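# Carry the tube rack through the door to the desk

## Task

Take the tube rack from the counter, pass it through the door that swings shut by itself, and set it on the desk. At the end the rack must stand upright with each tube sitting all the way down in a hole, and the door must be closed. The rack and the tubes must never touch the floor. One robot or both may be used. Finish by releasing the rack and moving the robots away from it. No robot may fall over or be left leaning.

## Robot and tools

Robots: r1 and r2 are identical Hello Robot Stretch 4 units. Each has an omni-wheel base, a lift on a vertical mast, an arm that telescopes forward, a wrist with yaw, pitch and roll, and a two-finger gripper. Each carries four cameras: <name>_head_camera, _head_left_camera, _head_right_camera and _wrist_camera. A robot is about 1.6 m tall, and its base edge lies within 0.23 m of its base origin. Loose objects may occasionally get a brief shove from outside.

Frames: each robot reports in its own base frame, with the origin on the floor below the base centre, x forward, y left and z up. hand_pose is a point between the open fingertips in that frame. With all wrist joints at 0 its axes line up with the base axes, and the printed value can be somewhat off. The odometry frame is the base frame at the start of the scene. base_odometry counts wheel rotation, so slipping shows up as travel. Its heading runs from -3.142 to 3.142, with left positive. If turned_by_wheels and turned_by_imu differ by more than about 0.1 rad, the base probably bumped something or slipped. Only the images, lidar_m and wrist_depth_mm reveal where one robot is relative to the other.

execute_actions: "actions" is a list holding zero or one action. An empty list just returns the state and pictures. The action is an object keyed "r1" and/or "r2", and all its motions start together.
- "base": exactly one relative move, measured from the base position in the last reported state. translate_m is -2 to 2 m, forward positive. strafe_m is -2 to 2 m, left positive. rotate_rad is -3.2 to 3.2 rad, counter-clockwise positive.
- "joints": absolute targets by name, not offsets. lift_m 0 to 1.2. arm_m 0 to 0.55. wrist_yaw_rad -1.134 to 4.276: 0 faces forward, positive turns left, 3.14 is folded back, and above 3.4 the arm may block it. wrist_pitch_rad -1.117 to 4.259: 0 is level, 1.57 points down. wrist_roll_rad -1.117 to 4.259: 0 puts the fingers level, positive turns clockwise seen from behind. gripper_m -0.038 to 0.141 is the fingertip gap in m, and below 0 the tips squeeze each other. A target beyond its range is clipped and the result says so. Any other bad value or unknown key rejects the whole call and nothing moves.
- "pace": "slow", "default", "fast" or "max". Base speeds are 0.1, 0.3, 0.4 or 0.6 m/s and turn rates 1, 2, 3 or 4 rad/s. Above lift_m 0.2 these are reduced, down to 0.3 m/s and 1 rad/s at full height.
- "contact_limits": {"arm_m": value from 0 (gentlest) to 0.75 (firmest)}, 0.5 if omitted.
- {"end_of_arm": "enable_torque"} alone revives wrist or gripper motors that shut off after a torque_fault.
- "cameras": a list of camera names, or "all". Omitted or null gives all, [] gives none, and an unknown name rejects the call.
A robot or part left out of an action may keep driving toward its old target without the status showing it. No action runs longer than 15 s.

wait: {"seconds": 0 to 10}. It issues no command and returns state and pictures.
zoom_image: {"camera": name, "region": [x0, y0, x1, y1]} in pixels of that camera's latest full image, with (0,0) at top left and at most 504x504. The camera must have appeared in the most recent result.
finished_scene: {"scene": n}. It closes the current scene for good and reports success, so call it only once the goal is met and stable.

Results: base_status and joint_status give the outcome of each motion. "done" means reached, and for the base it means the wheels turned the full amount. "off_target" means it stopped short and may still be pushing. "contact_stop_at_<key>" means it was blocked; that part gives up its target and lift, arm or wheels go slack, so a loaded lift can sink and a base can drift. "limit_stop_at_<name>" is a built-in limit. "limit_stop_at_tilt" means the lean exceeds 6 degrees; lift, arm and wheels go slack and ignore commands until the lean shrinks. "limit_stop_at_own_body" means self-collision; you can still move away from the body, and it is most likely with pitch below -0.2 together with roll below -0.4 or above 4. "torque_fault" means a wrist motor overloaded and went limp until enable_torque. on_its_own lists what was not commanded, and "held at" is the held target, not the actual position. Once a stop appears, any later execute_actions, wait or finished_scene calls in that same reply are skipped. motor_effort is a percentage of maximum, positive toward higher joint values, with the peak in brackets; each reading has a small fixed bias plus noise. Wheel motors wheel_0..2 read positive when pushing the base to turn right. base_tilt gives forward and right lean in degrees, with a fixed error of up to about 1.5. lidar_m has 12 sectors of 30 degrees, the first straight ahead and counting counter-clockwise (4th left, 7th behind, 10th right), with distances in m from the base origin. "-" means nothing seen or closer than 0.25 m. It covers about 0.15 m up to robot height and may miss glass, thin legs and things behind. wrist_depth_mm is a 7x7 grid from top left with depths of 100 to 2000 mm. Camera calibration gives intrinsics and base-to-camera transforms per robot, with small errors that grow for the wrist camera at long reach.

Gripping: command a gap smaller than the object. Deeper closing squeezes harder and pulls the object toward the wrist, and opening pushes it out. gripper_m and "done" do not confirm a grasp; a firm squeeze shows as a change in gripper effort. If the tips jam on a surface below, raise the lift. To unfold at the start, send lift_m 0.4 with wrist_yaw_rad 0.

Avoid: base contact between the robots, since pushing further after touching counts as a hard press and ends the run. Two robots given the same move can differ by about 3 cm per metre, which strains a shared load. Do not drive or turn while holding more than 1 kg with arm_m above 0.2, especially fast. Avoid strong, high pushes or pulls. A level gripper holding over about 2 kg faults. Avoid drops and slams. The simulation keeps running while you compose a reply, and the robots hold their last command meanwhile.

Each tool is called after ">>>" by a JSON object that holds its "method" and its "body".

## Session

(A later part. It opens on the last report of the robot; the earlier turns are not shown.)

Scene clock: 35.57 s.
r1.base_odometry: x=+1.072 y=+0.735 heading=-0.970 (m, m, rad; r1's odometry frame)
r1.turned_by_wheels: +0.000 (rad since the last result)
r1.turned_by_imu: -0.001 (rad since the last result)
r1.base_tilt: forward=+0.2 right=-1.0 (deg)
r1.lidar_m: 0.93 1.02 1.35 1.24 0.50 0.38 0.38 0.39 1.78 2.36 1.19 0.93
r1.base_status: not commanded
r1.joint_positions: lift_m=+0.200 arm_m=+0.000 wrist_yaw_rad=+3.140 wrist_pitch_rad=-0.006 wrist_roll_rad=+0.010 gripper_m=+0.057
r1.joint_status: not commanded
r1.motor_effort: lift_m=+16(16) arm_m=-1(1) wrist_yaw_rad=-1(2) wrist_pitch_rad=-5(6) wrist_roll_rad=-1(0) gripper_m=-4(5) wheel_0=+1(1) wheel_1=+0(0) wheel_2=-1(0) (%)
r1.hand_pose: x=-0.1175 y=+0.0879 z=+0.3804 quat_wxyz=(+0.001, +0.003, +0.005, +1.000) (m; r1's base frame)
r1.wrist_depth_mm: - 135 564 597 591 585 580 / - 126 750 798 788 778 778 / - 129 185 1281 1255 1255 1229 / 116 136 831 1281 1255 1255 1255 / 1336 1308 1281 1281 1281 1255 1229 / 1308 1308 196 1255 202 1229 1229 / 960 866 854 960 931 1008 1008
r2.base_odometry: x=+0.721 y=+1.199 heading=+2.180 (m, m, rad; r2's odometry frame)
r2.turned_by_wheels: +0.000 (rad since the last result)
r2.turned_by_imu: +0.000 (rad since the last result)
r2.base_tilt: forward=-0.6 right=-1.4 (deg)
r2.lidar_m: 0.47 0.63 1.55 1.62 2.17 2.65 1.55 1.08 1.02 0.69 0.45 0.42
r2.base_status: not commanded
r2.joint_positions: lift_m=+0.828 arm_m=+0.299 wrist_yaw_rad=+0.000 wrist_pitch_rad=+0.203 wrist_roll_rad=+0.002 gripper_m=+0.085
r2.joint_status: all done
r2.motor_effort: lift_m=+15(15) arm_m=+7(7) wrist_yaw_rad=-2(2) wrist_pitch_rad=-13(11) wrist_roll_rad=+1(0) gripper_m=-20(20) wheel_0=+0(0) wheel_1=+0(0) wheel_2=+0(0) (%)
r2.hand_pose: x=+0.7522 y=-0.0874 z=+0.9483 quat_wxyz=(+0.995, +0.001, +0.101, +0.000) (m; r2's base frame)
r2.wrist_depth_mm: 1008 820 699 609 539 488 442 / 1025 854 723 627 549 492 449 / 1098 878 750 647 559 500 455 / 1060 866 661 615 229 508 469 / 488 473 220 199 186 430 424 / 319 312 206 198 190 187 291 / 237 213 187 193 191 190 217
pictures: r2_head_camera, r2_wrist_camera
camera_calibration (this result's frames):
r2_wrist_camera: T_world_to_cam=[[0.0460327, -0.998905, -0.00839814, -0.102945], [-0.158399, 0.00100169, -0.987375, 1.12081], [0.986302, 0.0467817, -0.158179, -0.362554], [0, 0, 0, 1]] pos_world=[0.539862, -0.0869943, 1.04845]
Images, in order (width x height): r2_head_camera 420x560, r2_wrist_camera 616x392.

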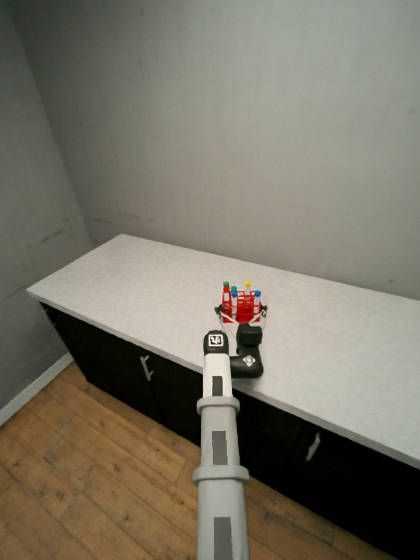

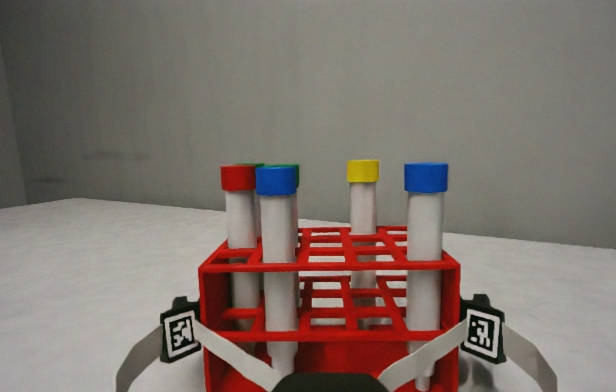

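>>> {"method": "execute_actions", "body": {"actions": [{"r2":{"joints":{"gripper_m":0.065}},"r1":{"base":{"strafe_m":0.17}}}], "cameras": []}}

>>> {"method": "execute_actions", "body": {"actions": [{"r2":{"joints":{"lift_m":0.88},"pace":"slow"},"r1":{"base":{"translate_m":0.62}}}], "cameras": ["r2_head_camera","r2_wrist_camera","r1_head_left_camera"]}}

Scene clock: 40.23 s.
r1.base_odometry: x=+1.213 y=+0.831 heading=-0.970 (m, m, rad; r1's odometry frame)
r1.turned_by_wheels: +0.000 (rad since the last result)
r1.turned_by_imu: -0.002 (rad since the last result)
r1.base_tilt: forward=+0.2 right=-1.2 (deg)
r1.lidar_m: 0.95 0.96 1.24 1.12 0.48 0.36 0.35 0.39 1.77 2.55 1.18 0.96
r1.base_status: done
r1.joint_positions: lift_m=+0.200 arm_m=+0.000 wrist_yaw_rad=+3.140 wrist_pitch_rad=-0.006 wrist_roll_rad=+0.010 gripper_m=+0.057
r1.joint_status: not commanded
r1.motor_effort: lift_m=+15(15) arm_m=-1(1) wrist_yaw_rad=-2(2) wrist_pitch_rad=-6(6) wrist_roll_rad=-1(1) gripper_m=-5(4) wheel_0=+2(8) wheel_1=-2(9) wheel_2=+0(1) (%)
r1.hand_pose: x=-0.1175 y=+0.0879 z=+0.3804 quat_wxyz=(+0.001, +0.003, +0.005, +1.000) (m; r1's base frame)
r1.wrist_depth_mm: - 135 564 597 591 585 574 / - 127 750 778 778 768 768 / - 129 185 1255 1255 1255 1229 / 116 135 1255 1255 1255 1229 1229 / 1281 1281 1281 1281 1255 1229 1229 / 1281 1182 196 1229 201 1229 1205 / 960 820 976 960 946 1008 1025
r2.base_odometry: x=+0.721 y=+1.199 heading=+2.180 (m, m, rad; r2's odometry frame)
r2.turned_by_wheels: +0.000 (rad since the last result)
r2.turned_by_imu: +0.000 (rad since the last result)
r2.base_tilt: forward=-0.5 right=-1.4 (deg)
r2.lidar_m: 0.47 0.65 1.54 1.61 2.16 2.66 1.56 1.10 1.02 0.68 0.47 0.42
r2.base_status: not commanded
r2.joint_positions: lift_m=+0.828 arm_m=+0.299 wrist_yaw_rad=+0.000 wrist_pitch_rad=+0.203 wrist_roll_rad=+0.002 gripper_m=+0.066
r2.joint_status: all done
r2.motor_effort: lift_m=+15(15) arm_m=+7(7) wrist_yaw_rad=-2(2) wrist_pitch_rad=-10(10) wrist_roll_rad=+0(1) gripper_m=-26(21) wheel_0=+0(0) wheel_1=+0(0) wheel_2=+0(0) (%)
r2.hand_pose: x=+0.7522 y=-0.0874 z=+0.9483 quat_wxyz=(+0.995, +0.001, +0.101, +0.000) (m; r2's base frame)
r2.wrist_depth_mm: 1008 820 699 609 539 480 442 / 1025 854 723 627 554 492 452 / 1098 891 741 640 559 496 459 / 1060 854 654 621 225 512 466 / 484 473 208 207 191 430 421 / 320 314 205 197 206 186 290 / 237 177 181 182 172 173 151
pictures: none
No camera images: the call's "cameras" was empty. Leave "cameras" out to get every camera's image.

Scene clock: 43.80 s.
r1.base_odometry: x=+1.563 y=+0.320 heading=-0.970 (m, m, rad; r1's odometry frame)
r1.turned_by_wheels: +0.000 (rad since the last result)
r1.turned_by_imu: +0.000 (rad since the last result)
r1.base_tilt: forward=+0.2 right=-1.1 (deg)
r1.lidar_m: 0.29 0.35 0.43 1.16 1.24 1.01 0.97 1.04 2.66 0.84 0.44 0.33
r1.base_status: done
r1.joint_positions: lift_m=+0.200 arm_m=+0.000 wrist_yaw_rad=+3.140 wrist_pitch_rad=-0.006 wrist_roll_rad=+0.010 gripper_m=+0.057
r1.joint_status: not commanded
r1.motor_effort: lift_m=+16(16) arm_m=-1(1) wrist_yaw_rad=-1(2) wrist_pitch_rad=-6(7) wrist_roll_rad=-1(1) gripper_m=-3(4) wheel_0=+0(6) wheel_1=+1(6) wheel_2=+2(9) (%)
r1.hand_pose: x=-0.1175 y=+0.0879 z=+0.3804 quat_wxyz=(+0.001, +0.003, +0.005, +1.000) (m; r1's base frame)
r1.wrist_depth_mm: - 135 1921 1921 1863 1863 1756 / - 127 1098 1921 1863 1863 1661 / - 129 185 1808 1576 1499 1464 / 116 136 1464 1921 1863 1863 1576 / 1983 1983 1921 1921 1863 1863 1537 / 1430 1430 196 1499 201 1499 1397 / 946 854 976 960 931 991 1008
r2.base_odometry: x=+0.721 y=+1.199 heading=+2.180 (m, m, rad; r2's odometry frame)
r2.turned_by_wheels: +0.000 (rad since the last result)
r2.turned_by_imu: +0.000 (rad since the last result)
r2.base_tilt: forward=-0.5 right=-1.4 (deg)
r2.lidar_m: 0.45 0.61 1.54 1.59 2.18 2.63 1.54 1.10 1.02 0.64 0.46 0.43
r2.base_status: not commanded
r2.joint_positions: lift_m=+0.880 arm_m=+0.299 wrist_yaw_rad=+0.000 wrist_pitch_rad=+0.203 wrist_roll_rad=+0.002 gripper_m=+0.066
r2.joint_status: all done
r2.motor_effort: lift_m=+23(25) arm_m=+7(7) wrist_yaw_rad=-2(2) wrist_pitch_rad=-10(11) wrist_roll_rad=+0(1) gripper_m=-24(26) wheel_0=+0(0) wheel_1=+0(0) wheel_2=+0(0) (%)
r2.hand_pose: x=+0.7522 y=-0.0874 z=+0.9996 quat_wxyz=(+0.995, +0.001, +0.101, +0.000) (m; r2's base frame)
r2.wrist_depth_mm: 991 820 699 615 535 480 442 / 1042 842 715 627 554 492 449 / 1098 891 750 647 554 500 455 / 1138 931 768 615 225 504 466 / 661 647 208 207 191 512 473 / 433 427 204 197 206 186 397 / 325 177 181 182 172 173 277
pictures: r1_head_left_camera, r2_head_camera, r2_wrist_camera
camera_calibration (this result's frames):
r2_wrist_camera: T_world_to_cam=[[0.0460317, -0.998905, -0.00840466, -0.102507], [-0.15854, 0.00100162, -0.987352, 1.17155], [0.986279, 0.0467819, -0.15832, -0.354279], [0, 0, 0, 1]] pos_world=[0.539874, -0.0869943, 1.09978]
Images, in order (width x height): r1_head_left_camera 420x672, r2_head_camera 420x560, r2_wrist_camera 616x392.

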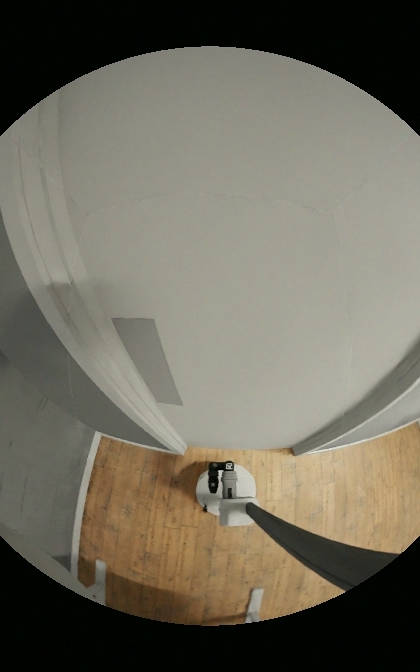

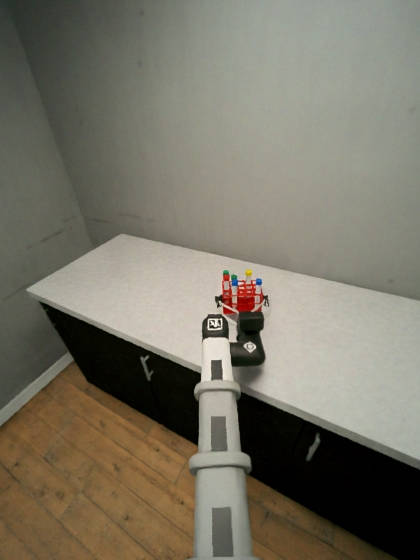

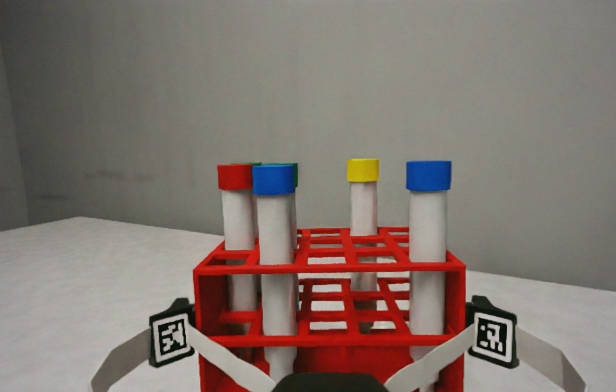

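>>> {"method": "execute_actions", "body": {"actions": [{"r2":{"base":{"rotate_rad":-0.505},"joints":{"arm_m":0.0},"pace":"slow"},"r1":{"base":{"translate_m":0.3},"pace":"slow"}}], "cameras": ["r2_head_left_camera","r2_wrist_camera","r1_head_left_camera"]}}

Scene clock: 49.07 s.
r1.base_odometry: x=+1.733 y=+0.073 heading=-0.970 (m, m, rad; r1's odometry frame)
r1.turned_by_wheels: +0.000 (rad since the last result)
r1.turned_by_imu: +0.001 (rad since the last result)
r1.base_tilt: forward=+0.2 right=-1.0 (deg)
r1.lidar_m: 0.25 0.25 0.30 0.29 1.23 1.27 1.26 1.43 2.67 0.36 0.25 -
r1.base_status: done
r1.joint_positions: lift_m=+0.200 arm_m=+0.000 wrist_yaw_rad=+3.140 wrist_pitch_rad=-0.006 wrist_roll_rad=+0.010 gripper_m=+0.057
r1.joint_status: not commanded
r1.motor_effort: lift_m=+16(17) arm_m=-1(1) wrist_yaw_rad=-2(0) wrist_pitch_rad=-6(5) wrist_roll_rad=-1(1) gripper_m=-4(4) wheel_0=+7(10) wheel_1=+4(12) wheel_2=-11(23) (%)
r1.hand_pose: x=-0.1175 y=+0.0879 z=+0.3804 quat_wxyz=(+0.001, +0.003, +0.005, +1.000) (m; r1's base frame)
r1.wrist_depth_mm: - 135 - - - - 1708 / - 127 - - - - 1708 / - 129 185 1756 1708 1708 1661 / 116 136 1756 - - - 1661 / - - - - - - 1661 / 1397 1430 196 1499 201 1499 1464 / 960 854 976 960 946 1008 1008
r2.base_odometry: x=+0.721 y=+1.199 heading=+1.675 (m, m, rad; r2's odometry frame)
r2.turned_by_wheels: -0.504 (rad since the last result)
r2.turned_by_imu: -0.495 (rad since the last result)
r2.base_tilt: forward=-0.5 right=-1.4 (deg)
r2.lidar_m: 0.41 0.45 0.61 1.52 1.62 2.20 2.69 1.48 1.09 1.04 0.66 0.43
r2.base_status: done
r2.joint_positions: lift_m=+0.880 arm_m=+0.001 wrist_yaw_rad=+0.000 wrist_pitch_rad=+0.203 wrist_roll_rad=+0.002 gripper_m=+0.066
r2.joint_status: all done
r2.motor_effort: lift_m=+23(23) arm_m=-7(6) wrist_yaw_rad=-2(2) wrist_pitch_rad=-10(13) wrist_roll_rad=+0(1) gripper_m=-25(25) wheel_0=+3(7) wheel_1=+3(5) wheel_2=+2(4) (%)
r2.hand_pose: x=+0.4547 y=-0.0874 z=+0.9996 quat_wxyz=(+0.995, +0.001, +0.101, +0.000) (m; r2's base frame)
r2.wrist_depth_mm: 798 788 788 788 788 788 778 / 820 820 820 798 809 798 809 / 842 842 842 831 820 820 820 / 854 866 842 842 224 842 831 / 668 654 208 207 180 591 585 / 445 433 205 208 196 186 402 / 329 176 181 182 172 174 281
pictures: r1_head_left_camera, r2_head_left_camera, r2_wrist_camera
camera_calibration (this result's frames):
r2_wrist_camera: T_world_to_cam=[[0.0458871, -0.998911, -0.00840587, -0.0887898], [-0.158592, 0.00102327, -0.987344, 1.1244], [0.986277, 0.0466395, -0.158372, -0.0608782], [0, 0, 0, 1]] pos_world=[0.242438, -0.0870044, 1.09978]
Images, in order (width x height): r1_head_left_camera 420x672, r2_head_left_camera 420x672, r2_wrist_camera 616x392.

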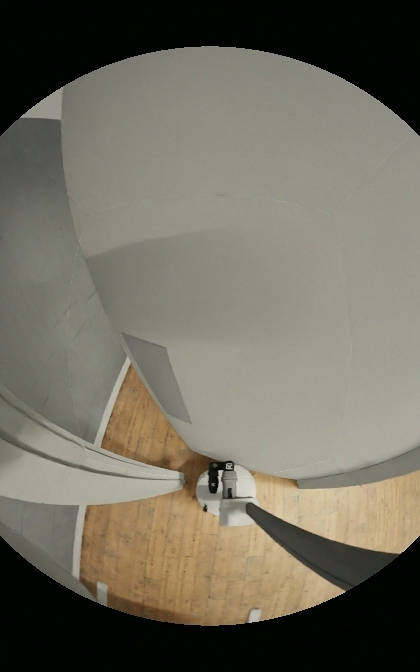

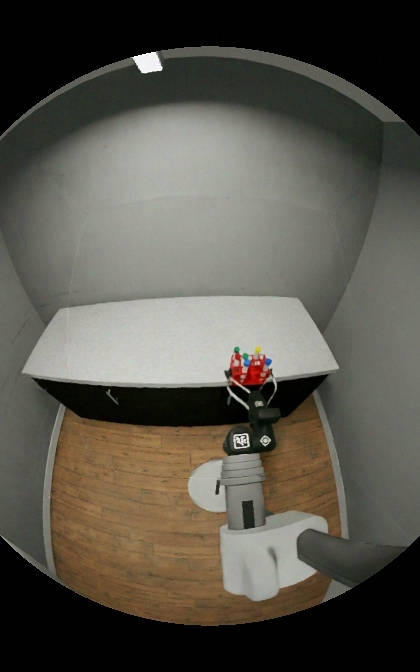

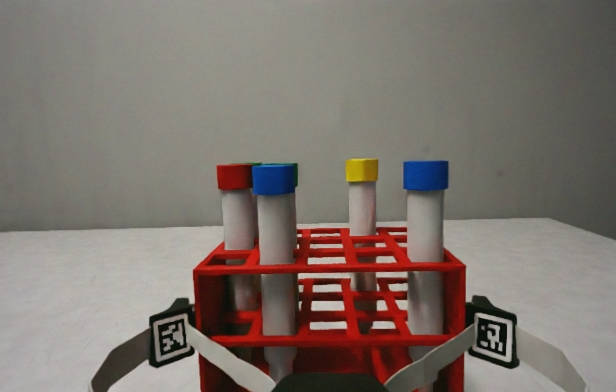

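>>> {"method": "execute_actions", "body": {"actions": [{"r2":{"base":{"translate_m":-2.0},"pace":"fast"},"r1":{"base":{"translate_m":0.2},"pace":"slow"}}], "cameras": ["r2_head_right_camera","r2_wrist_camera","r1_head_left_camera"]}}

Scene clock: 56.33 s.
r1.base_odometry: x=+1.846 y=-0.092 heading=-0.970 (m, m, rad; r1's odometry frame)
r1.turned_by_wheels: +0.000 (rad since the last result)
r1.turned_by_imu: -0.003 (rad since the last result)
r1.base_tilt: forward=+0.2 right=-1.1 (deg)
r1.lidar_m: 0.25 0.34 1.12 0.32 0.33 1.51 1.44 2.41 0.55 0.26 0.25 -
r1.base_status: done
r1.joint_positions: lift_m=+0.200 arm_m=+0.000 wrist_yaw_rad=+3.140 wrist_pitch_rad=-0.006 wrist_roll_rad=+0.010 gripper_m=+0.057
r1.joint_status: not commanded
r1.motor_effort: lift_m=+16(17) arm_m=-1(1) wrist_yaw_rad=-2(2) wrist_pitch_rad=-8(5) wrist_roll_rad=-1(2) gripper_m=-4(4) wheel_0=+9(11) wheel_1=-1(7) wheel_2=-11(20) (%)
r1.hand_pose: x=-0.1175 y=+0.0879 z=+0.3804 quat_wxyz=(+0.001, +0.003, +0.005, +1.000) (m; r1's base frame)
r1.wrist_depth_mm: - 135 - - - - 1708 / - 127 - - - - 1708 / - 129 185 1983 1921 1921 1708 / 116 135 1983 - - - 1708 / - - - - - - 1661 / 1430 1464 196 1499 201 1499 1255 / 960 854 976 960 931 1008 891
r2.base_odometry: x=+0.929 y=-0.791 heading=+1.675 (m, m, rad; r2's odometry frame)
r2.turned_by_wheels: +0.000 (rad since the last result)
r2.turned_by_imu: +0.000 (rad since the last result)
r2.base_tilt: forward=-0.5 right=-1.5 (deg)
r2.lidar_m: 0.41 2.20 1.62 1.53 0.92 0.68 0.65 0.69 0.97 0.96 0.60 0.44
r2.base_status: done
r2.joint_positions: lift_m=+0.880 arm_m=+0.001 wrist_yaw_rad=+0.000 wrist_pitch_rad=+0.203 wrist_roll_rad=+0.002 gripper_m=+0.066
r2.joint_status: not commanded
r2.motor_effort: lift_m=+23(23) arm_m=-7(7) wrist_yaw_rad=-1(2) wrist_pitch_rad=-11(11) wrist_roll_rad=+1(1) gripper_m=-25(24) wheel_0=-2(6) wheel_1=+0(6) wheel_2=-1(10) (%)
r2.hand_pose: x=+0.4547 y=-0.0874 z=+0.9996 quat_wxyz=(+0.995, +0.001, +0.101, +0.000) (m; r2's base frame)
r2.wrist_depth_mm: - - - - - - 1397 / - - - - - - 1397 / - - - - - - 1397 / - - - - 224 - 1430 / - - 207 209 181 - 1430 / - - 205 208 196 186 1430 / 1863 177 181 182 172 173 1281
pictures: r1_head_left_camera, r2_head_right_camera, r2_wrist_camera
camera_calibration (this result's frames):
r2_wrist_camera: T_world_to_cam=[[0.0458874, -0.998911, -0.00840584, -0.088788], [-0.158593, 0.00102312, -0.987343, 1.12442], [0.986277, 0.0466398, -0.158374, -0.0608361], [0, 0, 0, 1]] pos_world=[0.242401, -0.0870044, 1.09981]
Images, in order (width x height): r1_head_left_camera 420x672, r2_head_right_camera 420x672, r2_wrist_camera 616x392.

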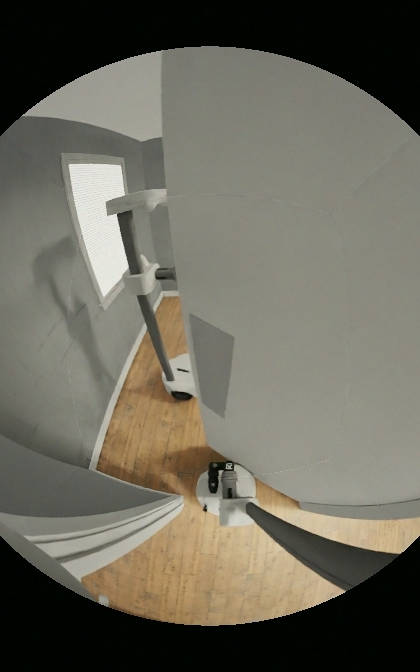

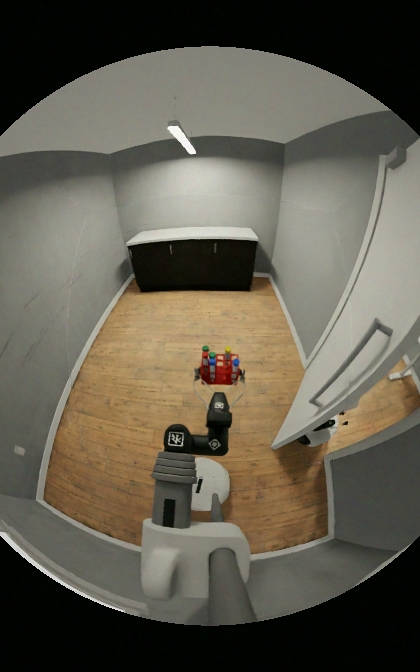

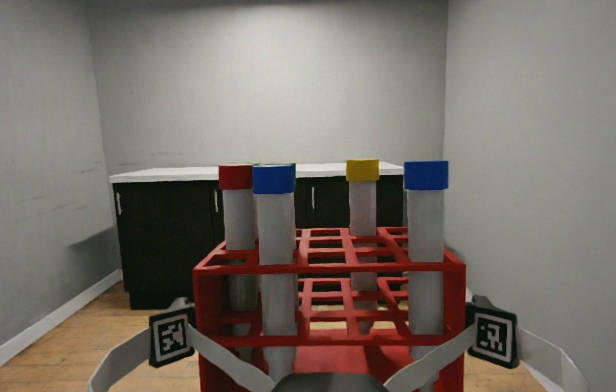

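>>> {"method": "execute_actions", "body": {"actions": [{"r2":{"base":{"translate_m":-0.3}},"r1":{"base":{"translate_m":0.25},"pace":"slow"}}], "cameras": ["r2_head_right_camera","r1_head_left_camera"]}}

Scene clock: 61.73 s.
r1.base_odometry: x=+1.987 y=-0.298 heading=-0.970 (m, m, rad; r1's odometry frame)
r1.turned_by_wheels: +0.000 (rad since the last result)
r1.turned_by_imu: -0.003 (rad since the last result)
r1.base_tilt: forward=+0.3 right=-1.0 (deg)
r1.lidar_m: 0.25 0.59 0.81 1.08 0.46 0.43 1.72 2.69 0.32 0.25 - 0.25
r1.base_status: done
r1.joint_positions: lift_m=+0.200 arm_m=+0.000 wrist_yaw_rad=+3.140 wrist_pitch_rad=-0.006 wrist_roll_rad=+0.010 gripper_m=+0.057
r1.joint_status: not commanded
r1.motor_effort: lift_m=+16(16) arm_m=-1(1) wrist_yaw_rad=-2(1) wrist_pitch_rad=-7(5) wrist_roll_rad=+0(1) gripper_m=-4(3) wheel_0=+7(11) wheel_1=+0(3) wheel_2=-8(18) (%)
r1.hand_pose: x=-0.1175 y=+0.0879 z=+0.3804 quat_wxyz=(+0.001, +0.003, +0.005, +1.000) (m; r1's base frame)
r1.wrist_depth_mm: - 135 - - - 462 449 / - 127 - - - 462 445 / - 129 185 - - 459 449 / 116 136 - - - 455 449 / - - - - - 455 449 / 1430 1430 196 1464 201 455 449 / 960 854 976 960 931 442 449
r2.base_odometry: x=+0.960 y=-1.089 heading=+1.674 (m, m, rad; r2's odometry frame)
r2.turned_by_wheels: +0.000 (rad since the last result)
r2.turned_by_imu: +0.000 (rad since the last result)
r2.base_tilt: forward=-0.5 right=-1.4 (deg)
r2.lidar_m: 0.39 2.22 1.60 1.53 0.50 0.36 0.37 0.39 0.59 1.05 0.78 0.44
r2.base_status: done
r2.joint_positions: lift_m=+0.880 arm_m=+0.001 wrist_yaw_rad=+0.000 wrist_pitch_rad=+0.203 wrist_roll_rad=+0.002 gripper_m=+0.066
r2.joint_status: not commanded
r2.motor_effort: lift_m=+22(23) arm_m=-7(7) wrist_yaw_rad=-1(2) wrist_pitch_rad=-13(13) wrist_roll_rad=+1(1) gripper_m=-25(26) wheel_0=-1(7) wheel_1=-3(7) wheel_2=-1(8) (%)
r2.hand_pose: x=+0.4547 y=-0.0874 z=+0.9997 quat_wxyz=(+0.995, +0.001, +0.101, +0.000) (m; r2's base frame)
r2.wrist_depth_mm: - - - - - - 473 / - - - - - - 488 / - - - - - 1863 508 / - - - - 225 615 549 / - - 207 208 191 621 580 / - - 204 208 206 186 609 / 1921 177 181 182 172 173 621
pictures: r1_head_left_camera, r2_head_right_camera
Images, in order (width x height): r1_head_left_camera 420x672, r2_head_right_camera 420x672.

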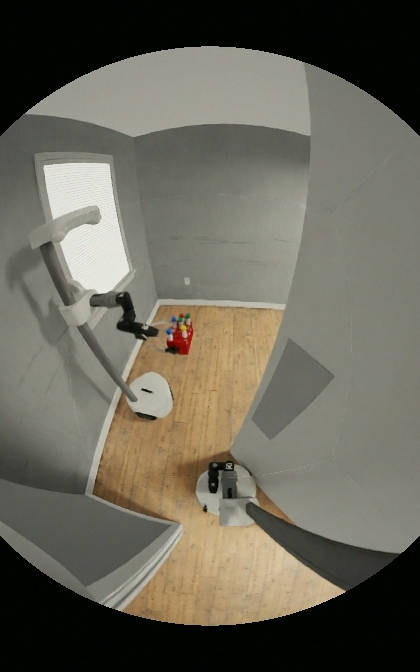

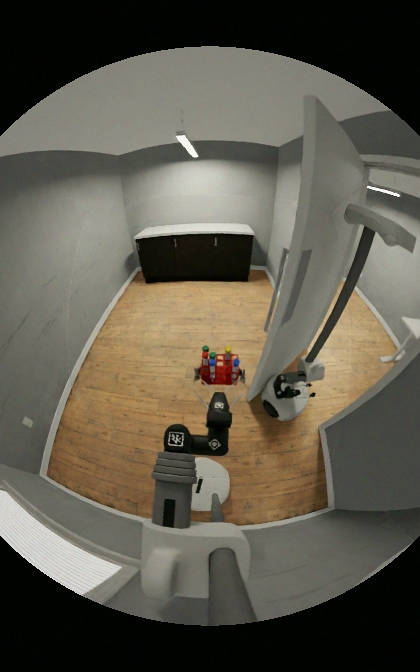

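>>> {"method": "execute_actions", "body": {"actions": [{"r1":{"base":{"strafe_m":-0.3},"pace":"slow"}}], "cameras": []}}

>>> {"method": "execute_actions", "body": {"actions": [{"r1":{"base":{"translate_m":0.28},"pace":"slow"},"r2":{"base":{"rotate_rad":-1.0},"pace":"slow"}}], "cameras": ["r2_head_left_camera","r1_head_right_camera"]}}

Scene clock: 66.83 s.
r1.base_odometry: x=+1.740 y=-0.467 heading=-0.970 (m, m, rad; r1's odometry frame)
r1.turned_by_wheels: +0.000 (rad since the last result)
r1.turned_by_imu: +0.000 (rad since the last result)
r1.base_tilt: forward=+0.3 right=-1.0 (deg)
r1.lidar_m: 2.24 0.76 0.80 1.16 0.69 1.81 1.73 0.30 0.25 - 0.25 0.27
r1.base_status: done
r1.joint_positions: lift_m=+0.200 arm_m=+0.000 wrist_yaw_rad=+3.140 wrist_pitch_rad=-0.006 wrist_roll_rad=+0.010 gripper_m=+0.057
r1.joint_status: not commanded
r1.motor_effort: lift_m=+16(16) arm_m=-1(1) wrist_yaw_rad=-2(1) wrist_pitch_rad=-5(6) wrist_roll_rad=-1(1) gripper_m=-3(6) wheel_0=+7(17) wheel_1=-3(9) wheel_2=-4(9) (%)
r1.hand_pose: x=-0.1175 y=+0.0879 z=+0.3804 quat_wxyz=(+0.001, +0.003, +0.005, +1.000) (m; r1's base frame)
r1.wrist_depth_mm: - 135 - - - - - / - 127 - - - - - / - 129 185 - - - - / 116 135 - - - - - / 492 - - - - - - / 569 1464 196 1464 201 1537 1537 / 574 866 991 960 931 991 1008
r2.base_odometry: x=+0.960 y=-1.089 heading=+1.674 (m, m, rad; r2's odometry frame)
r2.turned_by_wheels: +0.000 (rad since the last result)
r2.turned_by_imu: +0.000 (rad since the last result)
r2.base_tilt: forward=-0.5 right=-1.4 (deg)
r2.lidar_m: 0.41 2.21 1.61 1.51 0.51 0.37 0.37 0.40 0.56 1.04 1.09 0.46
r2.base_status: not commanded
r2.joint_positions: lift_m=+0.880 arm_m=+0.001 wrist_yaw_rad=+0.000 wrist_pitch_rad=+0.203 wrist_roll_rad=+0.002 gripper_m=+0.066
r2.joint_status: not commanded
r2.motor_effort: lift_m=+22(22) arm_m=-7(7) wrist_yaw_rad=-2(1) wrist_pitch_rad=-11(12) wrist_roll_rad=+1(1) gripper_m=-28(24) wheel_0=-1(1) wheel_1=-3(3) wheel_2=-1(1) (%)
r2.hand_pose: x=+0.4547 y=-0.0874 z=+0.9997 quat_wxyz=(+0.995, +0.001, +0.101, +0.000) (m; r2's base frame)
r2.wrist_depth_mm: - - - - 854 891 917 / - - - - 866 917 946 / - - - - 891 931 976 / - - - - 224 960 976 / - - 206 206 191 976 1025 / - - 204 208 205 186 1008 / 1921 176 182 182 172 173 878
pictures: none
No camera images: the call's "cameras" was empty. Leave "cameras" out to get every camera's image.

Scene clock: 70.90 s.
r1.base_odometry: x=+1.898 y=-0.698 heading=-0.970 (m, m, rad; r1's odometry frame)
r1.turned_by_wheels: +0.000 (rad since the last result)
r1.turned_by_imu: +0.000 (rad since the last result)
r1.base_tilt: forward=+0.2 right=-1.0 (deg)
r1.lidar_m: 1.96 1.76 0.84 0.73 0.89 0.87 2.06 0.29 0.25 - 0.25 0.26
r1.base_status: done
r1.joint_positions: lift_m=+0.200 arm_m=+0.000 wrist_yaw_rad=+3.140 wrist_pitch_rad=-0.006 wrist_roll_rad=+0.010 gripper_m=+0.057
r1.joint_status: not commanded
r1.motor_effort: lift_m=+16(16) arm_m=-1(1) wrist_yaw_rad=-2(2) wrist_pitch_rad=-4(4) wrist_roll_rad=-1(1) gripper_m=-4(3) wheel_0=+6(11) wheel_1=-1(2) wheel_2=-3(9) (%)
r1.hand_pose: x=-0.1175 y=+0.0879 z=+0.3804 quat_wxyz=(+0.001, +0.003, +0.005, +1.000) (m; r1's base frame)
r1.wrist_depth_mm: - 135 - - - - 750 / - 127 - - - - 750 / - 129 185 - - - 750 / 116 135 - - - - 741 / 466 917 - - - - 750 / 492 750 196 1464 201 1499 741 / 492 640 976 960 931 991 741
r2.base_odometry: x=+0.960 y=-1.089 heading=+0.675 (m, m, rad; r2's odometry frame)
r2.turned_by_wheels: -0.999 (rad since the last result)
r2.turned_by_imu: -0.981 (rad since the last result)
r2.base_tilt: forward=-0.6 right=-1.4 (deg)
r2.lidar_m: 0.41 0.83 0.94 2.12 1.58 1.35 0.47 0.39 0.37 0.39 0.54 0.41
r2.base_status: done
r2.joint_positions: lift_m=+0.880 arm_m=+0.001 wrist_yaw_rad=+0.000 wrist_pitch_rad=+0.203 wrist_roll_rad=+0.002 gripper_m=+0.066
r2.joint_status: not commanded
r2.motor_effort: lift_m=+22(23) arm_m=-7(7) wrist_yaw_rad=-1(1) wrist_pitch_rad=-10(13) wrist_roll_rad=+1(1) gripper_m=-27(25) wheel_0=+2(5) wheel_1=+3(5) wheel_2=+2(6) (%)
r2.hand_pose: x=+0.4547 y=-0.0874 z=+0.9997 quat_wxyz=(+0.995, +0.001, +0.101, +0.000) (m; r2's base frame)
r2.wrist_depth_mm: 1025 1229 - - 798 707 634 / 1025 1281 - - 809 723 647 / 1042 1281 - - 831 732 661 / 1025 1281 - - 225 741 676 / 1025 1308 208 207 191 759 691 / 1042 1281 206 207 206 187 699 / 1025 176 181 182 172 173 683
pictures: r1_head_right_camera, r2_head_left_camera
Images, in order (width x height): r1_head_right_camera 420x672, r2_head_left_camera 420x672.

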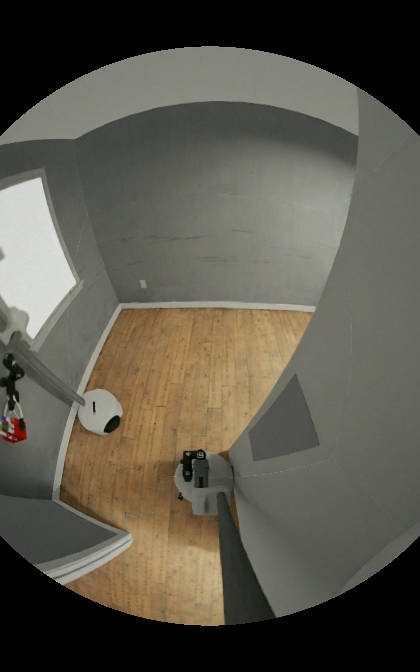

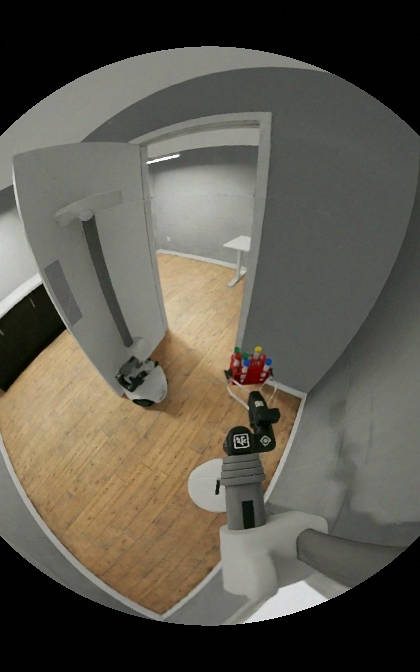

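>>> {"method": "execute_actions", "body": {"actions": [{"r1":{"base":{"strafe_m":-0.35},"pace":"slow"},"r2":{"base":{"rotate_rad":-0.6},"pace":"slow"}}], "cameras": ["r2_head_left_camera","r1_head_right_camera"]}}

Scene clock: 75.63 s.
r1.base_odometry: x=+1.741 y=-0.829 heading=-1.046 (m, m, rad; r1's odometry frame)
r1.turned_by_wheels: -0.076 (rad since the last result)
r1.turned_by_imu: -0.071 (rad since the last result)
r1.base_tilt: forward=+0.2 right=-1.0 (deg)
r1.lidar_m: 1.91 2.00 1.02 1.08 1.03 1.08 0.52 0.26 0.25 0.28 0.25 2.01
r1.base_status: strafe_m contact_stop (by the wheels' count: -0.203 of -0.350)
r1.joint_positions: lift_m=+0.200 arm_m=+0.000 wrist_yaw_rad=+3.140 wrist_pitch_rad=-0.006 wrist_roll_rad=+0.010 gripper_m=+0.057
r1.joint_status: not commanded
r1.on_its_own: the wheels are slack since a contact_stop
r1.motor_effort: lift_m=+16(16) arm_m=-1(1) wrist_yaw_rad=-2(6) wrist_pitch_rad=-7(3) wrist_roll_rad=-2(2) gripper_m=-4(4) wheel_0=+0(29) wheel_1=+0(34) wheel_2=-1(8) (%)
r1.hand_pose: x=-0.1175 y=+0.0879 z=+0.3804 quat_wxyz=(+0.001, +0.003, +0.005, +1.000) (m; r1's base frame)
r1.wrist_depth_mm: - 135 - - - - - / - 127 - - - - - / - 129 185 - - - - / 116 135 715 - - - - / 375 549 - - - - - / 392 521 196 1464 201 1537 1078 / 394 469 778 960 931 1025 904
r2.base_odometry: x=+0.960 y=-1.089 heading=+0.076 (m, m, rad; r2's odometry frame)
r2.turned_by_wheels: -0.599 (rad since the last result)
r2.turned_by_imu: -0.588 (rad since the last result)
r2.base_tilt: forward=-0.4 right=-1.4 (deg)
r2.lidar_m: 0.40 1.06 1.02 1.03 2.31 1.61 1.54 0.52 0.38 0.35 0.39 0.45
r2.base_status: done
r2.joint_positions: lift_m=+0.880 arm_m=+0.001 wrist_yaw_rad=+0.000 wrist_pitch_rad=+0.203 wrist_roll_rad=+0.002 gripper_m=+0.066
r2.joint_status: not commanded
r2.motor_effort: lift_m=+23(22) arm_m=-7(7) wrist_yaw_rad=-2(1) wrist_pitch_rad=-10(10) wrist_roll_rad=+1(1) gripper_m=-24(26) wheel_0=+3(5) wheel_1=+4(7) wheel_2=+3(5) (%)
r2.hand_pose: x=+0.4547 y=-0.0874 z=+0.9997 quat_wxyz=(+0.995, +0.001, +0.101, +0.000) (m; r2's base frame)
r2.wrist_depth_mm: - 788 788 788 778 609 421 / - 798 798 798 809 615 421 / - 820 820 820 820 609 427 / - 842 831 831 224 615 424 / - 866 208 208 182 580 427 / - 878 204 208 196 186 433 / 1921 177 181 182 172 173 389
pictures: r1_head_right_camera, r2_head_left_camera
Images, in order (width x height): r1_head_right_camera 420x672, r2_head_left_camera 420x672.

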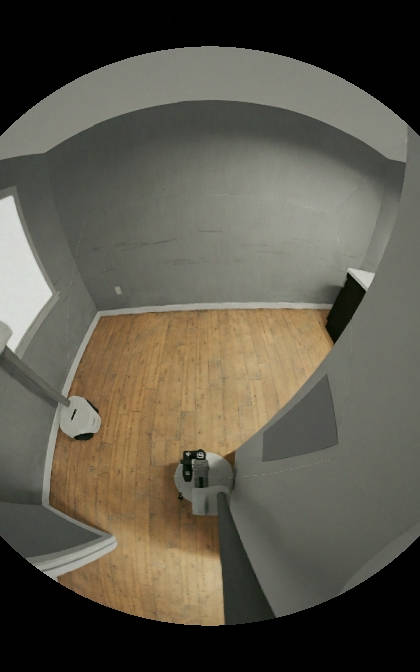

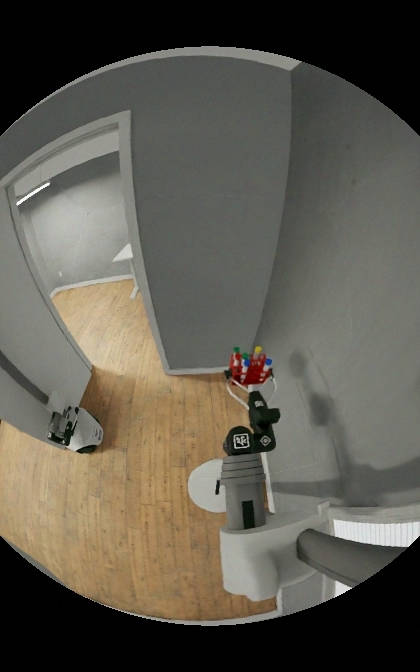

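Wheels slack; re-engage quickly.

>>> {"method": "execute_actions", "body": {"actions": [{"r1":{"base":{"translate_m":0.03},"pace":"slow"}}], "cameras": ["r2_head_left_camera","r2_head_camera","r1_head_left_camera"]}}

Scene clock: 77.47 s.
r1.base_odometry: x=+1.756 y=-0.855 heading=-1.047 (m, m, rad; r1's odometry frame)
r1.turned_by_wheels: +0.000 (rad since the last result)
r1.turned_by_imu: -0.001 (rad since the last result)
r1.base_tilt: forward=+0.3 right=-1.1 (deg)
r1.lidar_m: 1.89 1.97 1.00 1.03 1.05 1.08 0.55 0.25 0.25 - 0.25 1.98
r1.base_status: done
r1.joint_positions: lift_m=+0.200 arm_m=+0.000 wrist_yaw_rad=+3.140 wrist_pitch_rad=-0.006 wrist_roll_rad=+0.010 gripper_m=+0.057
r1.joint_status: not commanded
r1.motor_effort: lift_m=+17(17) arm_m=-1(1) wrist_yaw_rad=-1(2) wrist_pitch_rad=-6(6) wrist_roll_rad=-1(1) gripper_m=-5(4) wheel_0=+2(6) wheel_1=-2(2) wheel_2=-5(6) (%)
r1.hand_pose: x=-0.1175 y=+0.0879 z=+0.3804 quat_wxyz=(+0.001, +0.003, +0.005, +1.000) (m; r1's base frame)
r1.wrist_depth_mm: - 135 - - - - - / - 127 - - - - - / - 129 185 - - - 960 / 116 136 715 - - - 946 / 377 554 - - - - 931 / 394 525 196 1464 201 1537 946 / 394 477 798 960 931 1008 904
r2.base_odometry: x=+0.960 y=-1.089 heading=+0.076 (m, m, rad; r2's odometry frame)
r2.turned_by_wheels: +0.000 (rad since the last result)
r2.turned_by_imu: +0.000 (rad since the last result)
r2.base_tilt: forward=-0.5 right=-1.4 (deg)
r2.lidar_m: 0.39 1.10 1.02 1.01 2.27 1.61 1.52 0.54 0.37 0.38 0.39 0.42
r2.base_status: not commanded
r2.joint_positions: lift_m=+0.880 arm_m=+0.001 wrist_yaw_rad=+0.000 wrist_pitch_rad=+0.203 wrist_roll_rad=+0.002 gripper_m=+0.066
r2.joint_status: not commanded
r2.motor_effort: lift_m=+23(23) arm_m=-7(7) wrist_yaw_rad=-2(1) wrist_pitch_rad=-12(13) wrist_roll_rad=+1(1) gripper_m=-28(27) wheel_0=+3(3) wheel_1=+4(4) wheel_2=+3(3) (%)
r2.hand_pose: x=+0.4547 y=-0.0874 z=+0.9997 quat_wxyz=(+0.995, +0.001, +0.101, +0.000) (m; r2's base frame)
r2.wrist_depth_mm: - 778 788 778 778 603 421 / - 809 798 798 809 609 421 / - 820 820 820 809 615 424 / - 842 842 831 226 615 424 / - 854 207 208 191 580 430 / - 878 205 208 205 187 433 / 1921 176 182 182 172 173 387
pictures: r1_head_left_camera, r2_head_camera, r2_head_left_camera
Images, in order (width x height): r1_head_left_camera 420x672, r2_head_camera 420x560, r2_head_left_camera 420x672.

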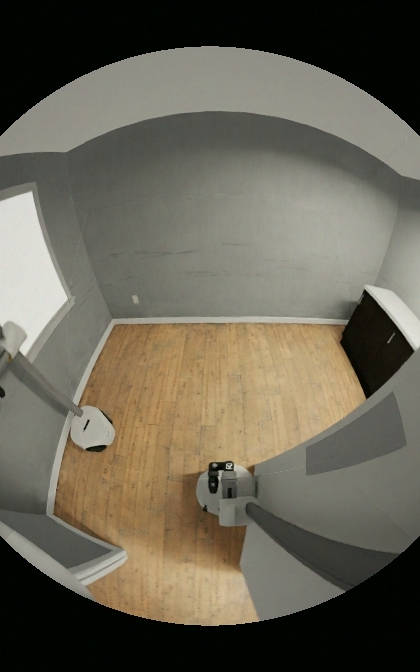

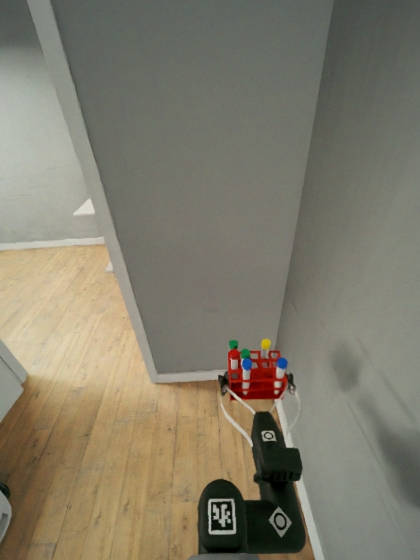

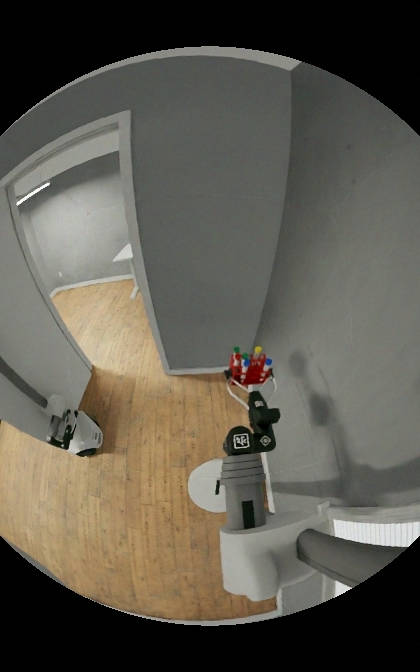

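>>> {"method": "execute_actions", "body": {"actions": [{"r1":{"base":{"translate_m":0.1},"pace":"slow"},"r2":{"base":{"translate_m":0.35},"joints":{"wrist_yaw_rad":0.3}}}], "cameras": []}}

>>> {"method": "execute_actions", "body": {"actions": [{"r2":{"base":{"strafe_m":0.6}}}], "cameras": ["r2_head_left_camera","r2_head_camera","r1_head_left_camera"]}}

Scene clock: 81.70 s.
r1.base_odometry: x=+1.806 y=-0.942 heading=-1.047 (m, m, rad; r1's odometry frame)
r1.turned_by_wheels: +0.000 (rad since the last result)
r1.turned_by_imu: -0.001 (rad since the last result)
r1.base_tilt: forward=+0.3 right=-1.1 (deg)
r1.lidar_m: 1.78 1.87 1.60 0.98 1.13 1.08 0.55 0.28 0.25 1.61 0.25 1.89
r1.base_status: done
r1.joint_positions: lift_m=+0.200 arm_m=+0.000 wrist_yaw_rad=+3.140 wrist_pitch_rad=-0.006 wrist_roll_rad=+0.010 gripper_m=+0.057
r1.joint_status: not commanded
r1.motor_effort: lift_m=+16(16) arm_m=-1(1) wrist_yaw_rad=-2(2) wrist_pitch_rad=-6(5) wrist_roll_rad=+0(1) gripper_m=-5(4) wheel_0=+3(6) wheel_1=-1(2) wheel_2=-4(8) (%)
r1.hand_pose: x=-0.1175 y=+0.0879 z=+0.3804 quat_wxyz=(+0.001, +0.003, +0.005, +1.000) (m; r1's base frame)
r1.wrist_depth_mm: - 135 - - - - 960 / - 127 866 - - - 976 / - 129 185 - - - 960 / 116 136 741 - - - 960 / 382 574 - - - - 976 / 399 539 196 1499 201 1537 960 / 402 484 831 960 931 1008 946
r2.base_odometry: x=+1.309 y=-1.062 heading=+0.076 (m, m, rad; r2's odometry frame)
r2.turned_by_wheels: +0.000 (rad since the last result)
r2.turned_by_imu: +0.000 (rad since the last result)
r2.base_tilt: forward=-0.5 right=-1.4 (deg)
r2.lidar_m: 0.40 0.73 1.37 0.95 1.08 2.00 1.69 0.55 0.39 0.36 0.38 0.51
r2.base_status: done
r2.joint_positions: lift_m=+0.880 arm_m=+0.001 wrist_yaw_rad=+0.300 wrist_pitch_rad=+0.203 wrist_roll_rad=+0.002 gripper_m=+0.066
r2.joint_status: all done
r2.motor_effort: lift_m=+22(23) arm_m=-7(7) wrist_yaw_rad=+0(8) wrist_pitch_rad=-10(12) wrist_roll_rad=+0(1) gripper_m=-27(25) wheel_0=+1(6) wheel_1=+0(6) wheel_2=+2(10) (%)
r2.hand_pose: x=+0.4679 y=-0.0001 z=+0.9997 quat_wxyz=(+0.984, -0.014, +0.100, +0.148) (m; r2's base frame)
r2.wrist_depth_mm: - 525 484 449 424 394 375 / - 535 492 462 430 399 382 / - 549 512 473 436 413 389 / - 574 525 469 224 421 399 / - 580 208 208 181 424 407 / - 603 204 198 195 186 415 / 1921 177 181 182 172 173 415
pictures: none
No camera images: the call's "cameras" was empty. Leave "cameras" out to get every camera's image.

Scene clock: 85.03 s.
r1.base_odometry: x=+1.806 y=-0.942 heading=-1.047 (m, m, rad; r1's odometry frame)
r1.turned_by_wheels: +0.000 (rad since the last result)
r1.turned_by_imu: -0.001 (rad since the last result)
r1.base_tilt: forward=+0.2 right=-1.1 (deg)
r1.lidar_m: 1.79 1.88 1.60 0.37 0.40 0.76 0.55 0.25 0.25 1.63 0.25 1.86
r1.base_status: not commanded
r1.joint_positions: lift_m=+0.200 arm_m=+0.000 wrist_yaw_rad=+3.140 wrist_pitch_rad=-0.006 wrist_roll_rad=+0.010 gripper_m=+0.057
r1.joint_status: not commanded
r1.motor_effort: lift_m=+16(17) arm_m=-1(1) wrist_yaw_rad=-1(2) wrist_pitch_rad=-6(5) wrist_roll_rad=-1(1) gripper_m=-4(4) wheel_0=+3(3) wheel_1=-1(1) wheel_2=-4(4) (%)
r1.hand_pose: x=-0.1175 y=+0.0879 z=+0.3804 quat_wxyz=(+0.001, +0.003, +0.005, +1.000) (m; r1's base frame)
r1.wrist_depth_mm: - 135 - - - - 976 / - 126 866 - - - 976 / - 129 185 - - - 976 / 116 136 741 - - - 960 / 382 569 - - - - 960 / 397 539 196 1499 201 1499 960 / 399 480 831 960 946 1008 946
r2.base_odometry: x=+1.264 y=-0.464 heading=+0.076 (m, m, rad; r2's odometry frame)
r2.turned_by_wheels: +0.000 (rad since the last result)
r2.turned_by_imu: +0.001 (rad since the last result)
r2.base_tilt: forward=-0.5 right=-1.4 (deg)
r2.lidar_m: 0.41 1.10 0.78 0.38 0.39 2.01 1.89 1.42 1.00 0.95 0.98 0.69
r2.base_status: done
r2.joint_positions: lift_m=+0.880 arm_m=+0.001 wrist_yaw_rad=+0.300 wrist_pitch_rad=+0.203 wrist_roll_rad=+0.002 gripper_m=+0.066
r2.joint_status: not commanded
r2.motor_effort: lift_m=+22(22) arm_m=-7(7) wrist_yaw_rad=-1(1) wrist_pitch_rad=-13(11) wrist_roll_rad=+1(1) gripper_m=-25(27) wheel_0=+0(10) wheel_1=+0(9) wheel_2=+1(1) (%)
r2.hand_pose: x=+0.4679 y=-0.0001 z=+0.9997 quat_wxyz=(+0.984, -0.014, +0.100, +0.149) (m; r2's base frame)
r2.wrist_depth_mm: - - - - - - 349 / - - - - - 452 359 / - - - - - 442 366 / - - - - 224 445 375 / - - 208 208 180 424 384 / - - 200 208 196 184 394 / 1708 176 181 182 173 173 394
pictures: r1_head_left_camera, r2_head_camera, r2_head_left_camera
Images, in order (width x height): r1_head_left_camera 420x672, r2_head_camera 420x560, r2_head_left_camera 420x672.

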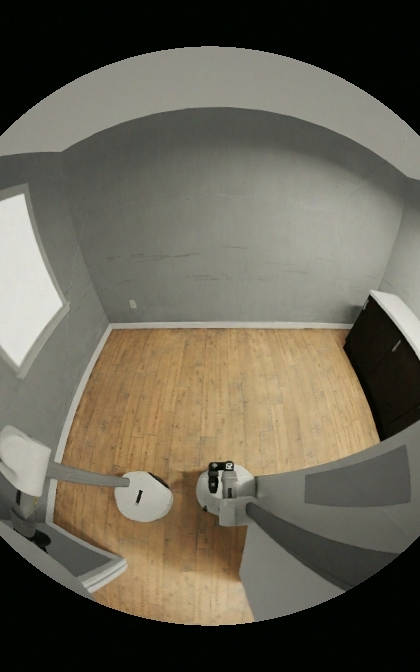

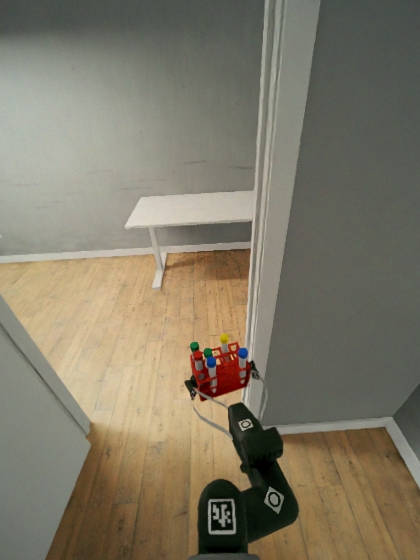

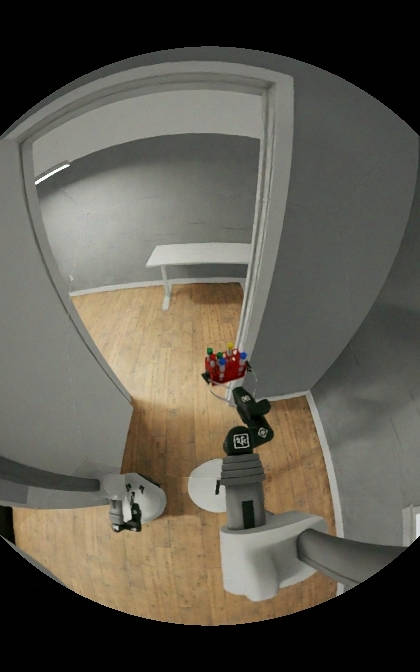

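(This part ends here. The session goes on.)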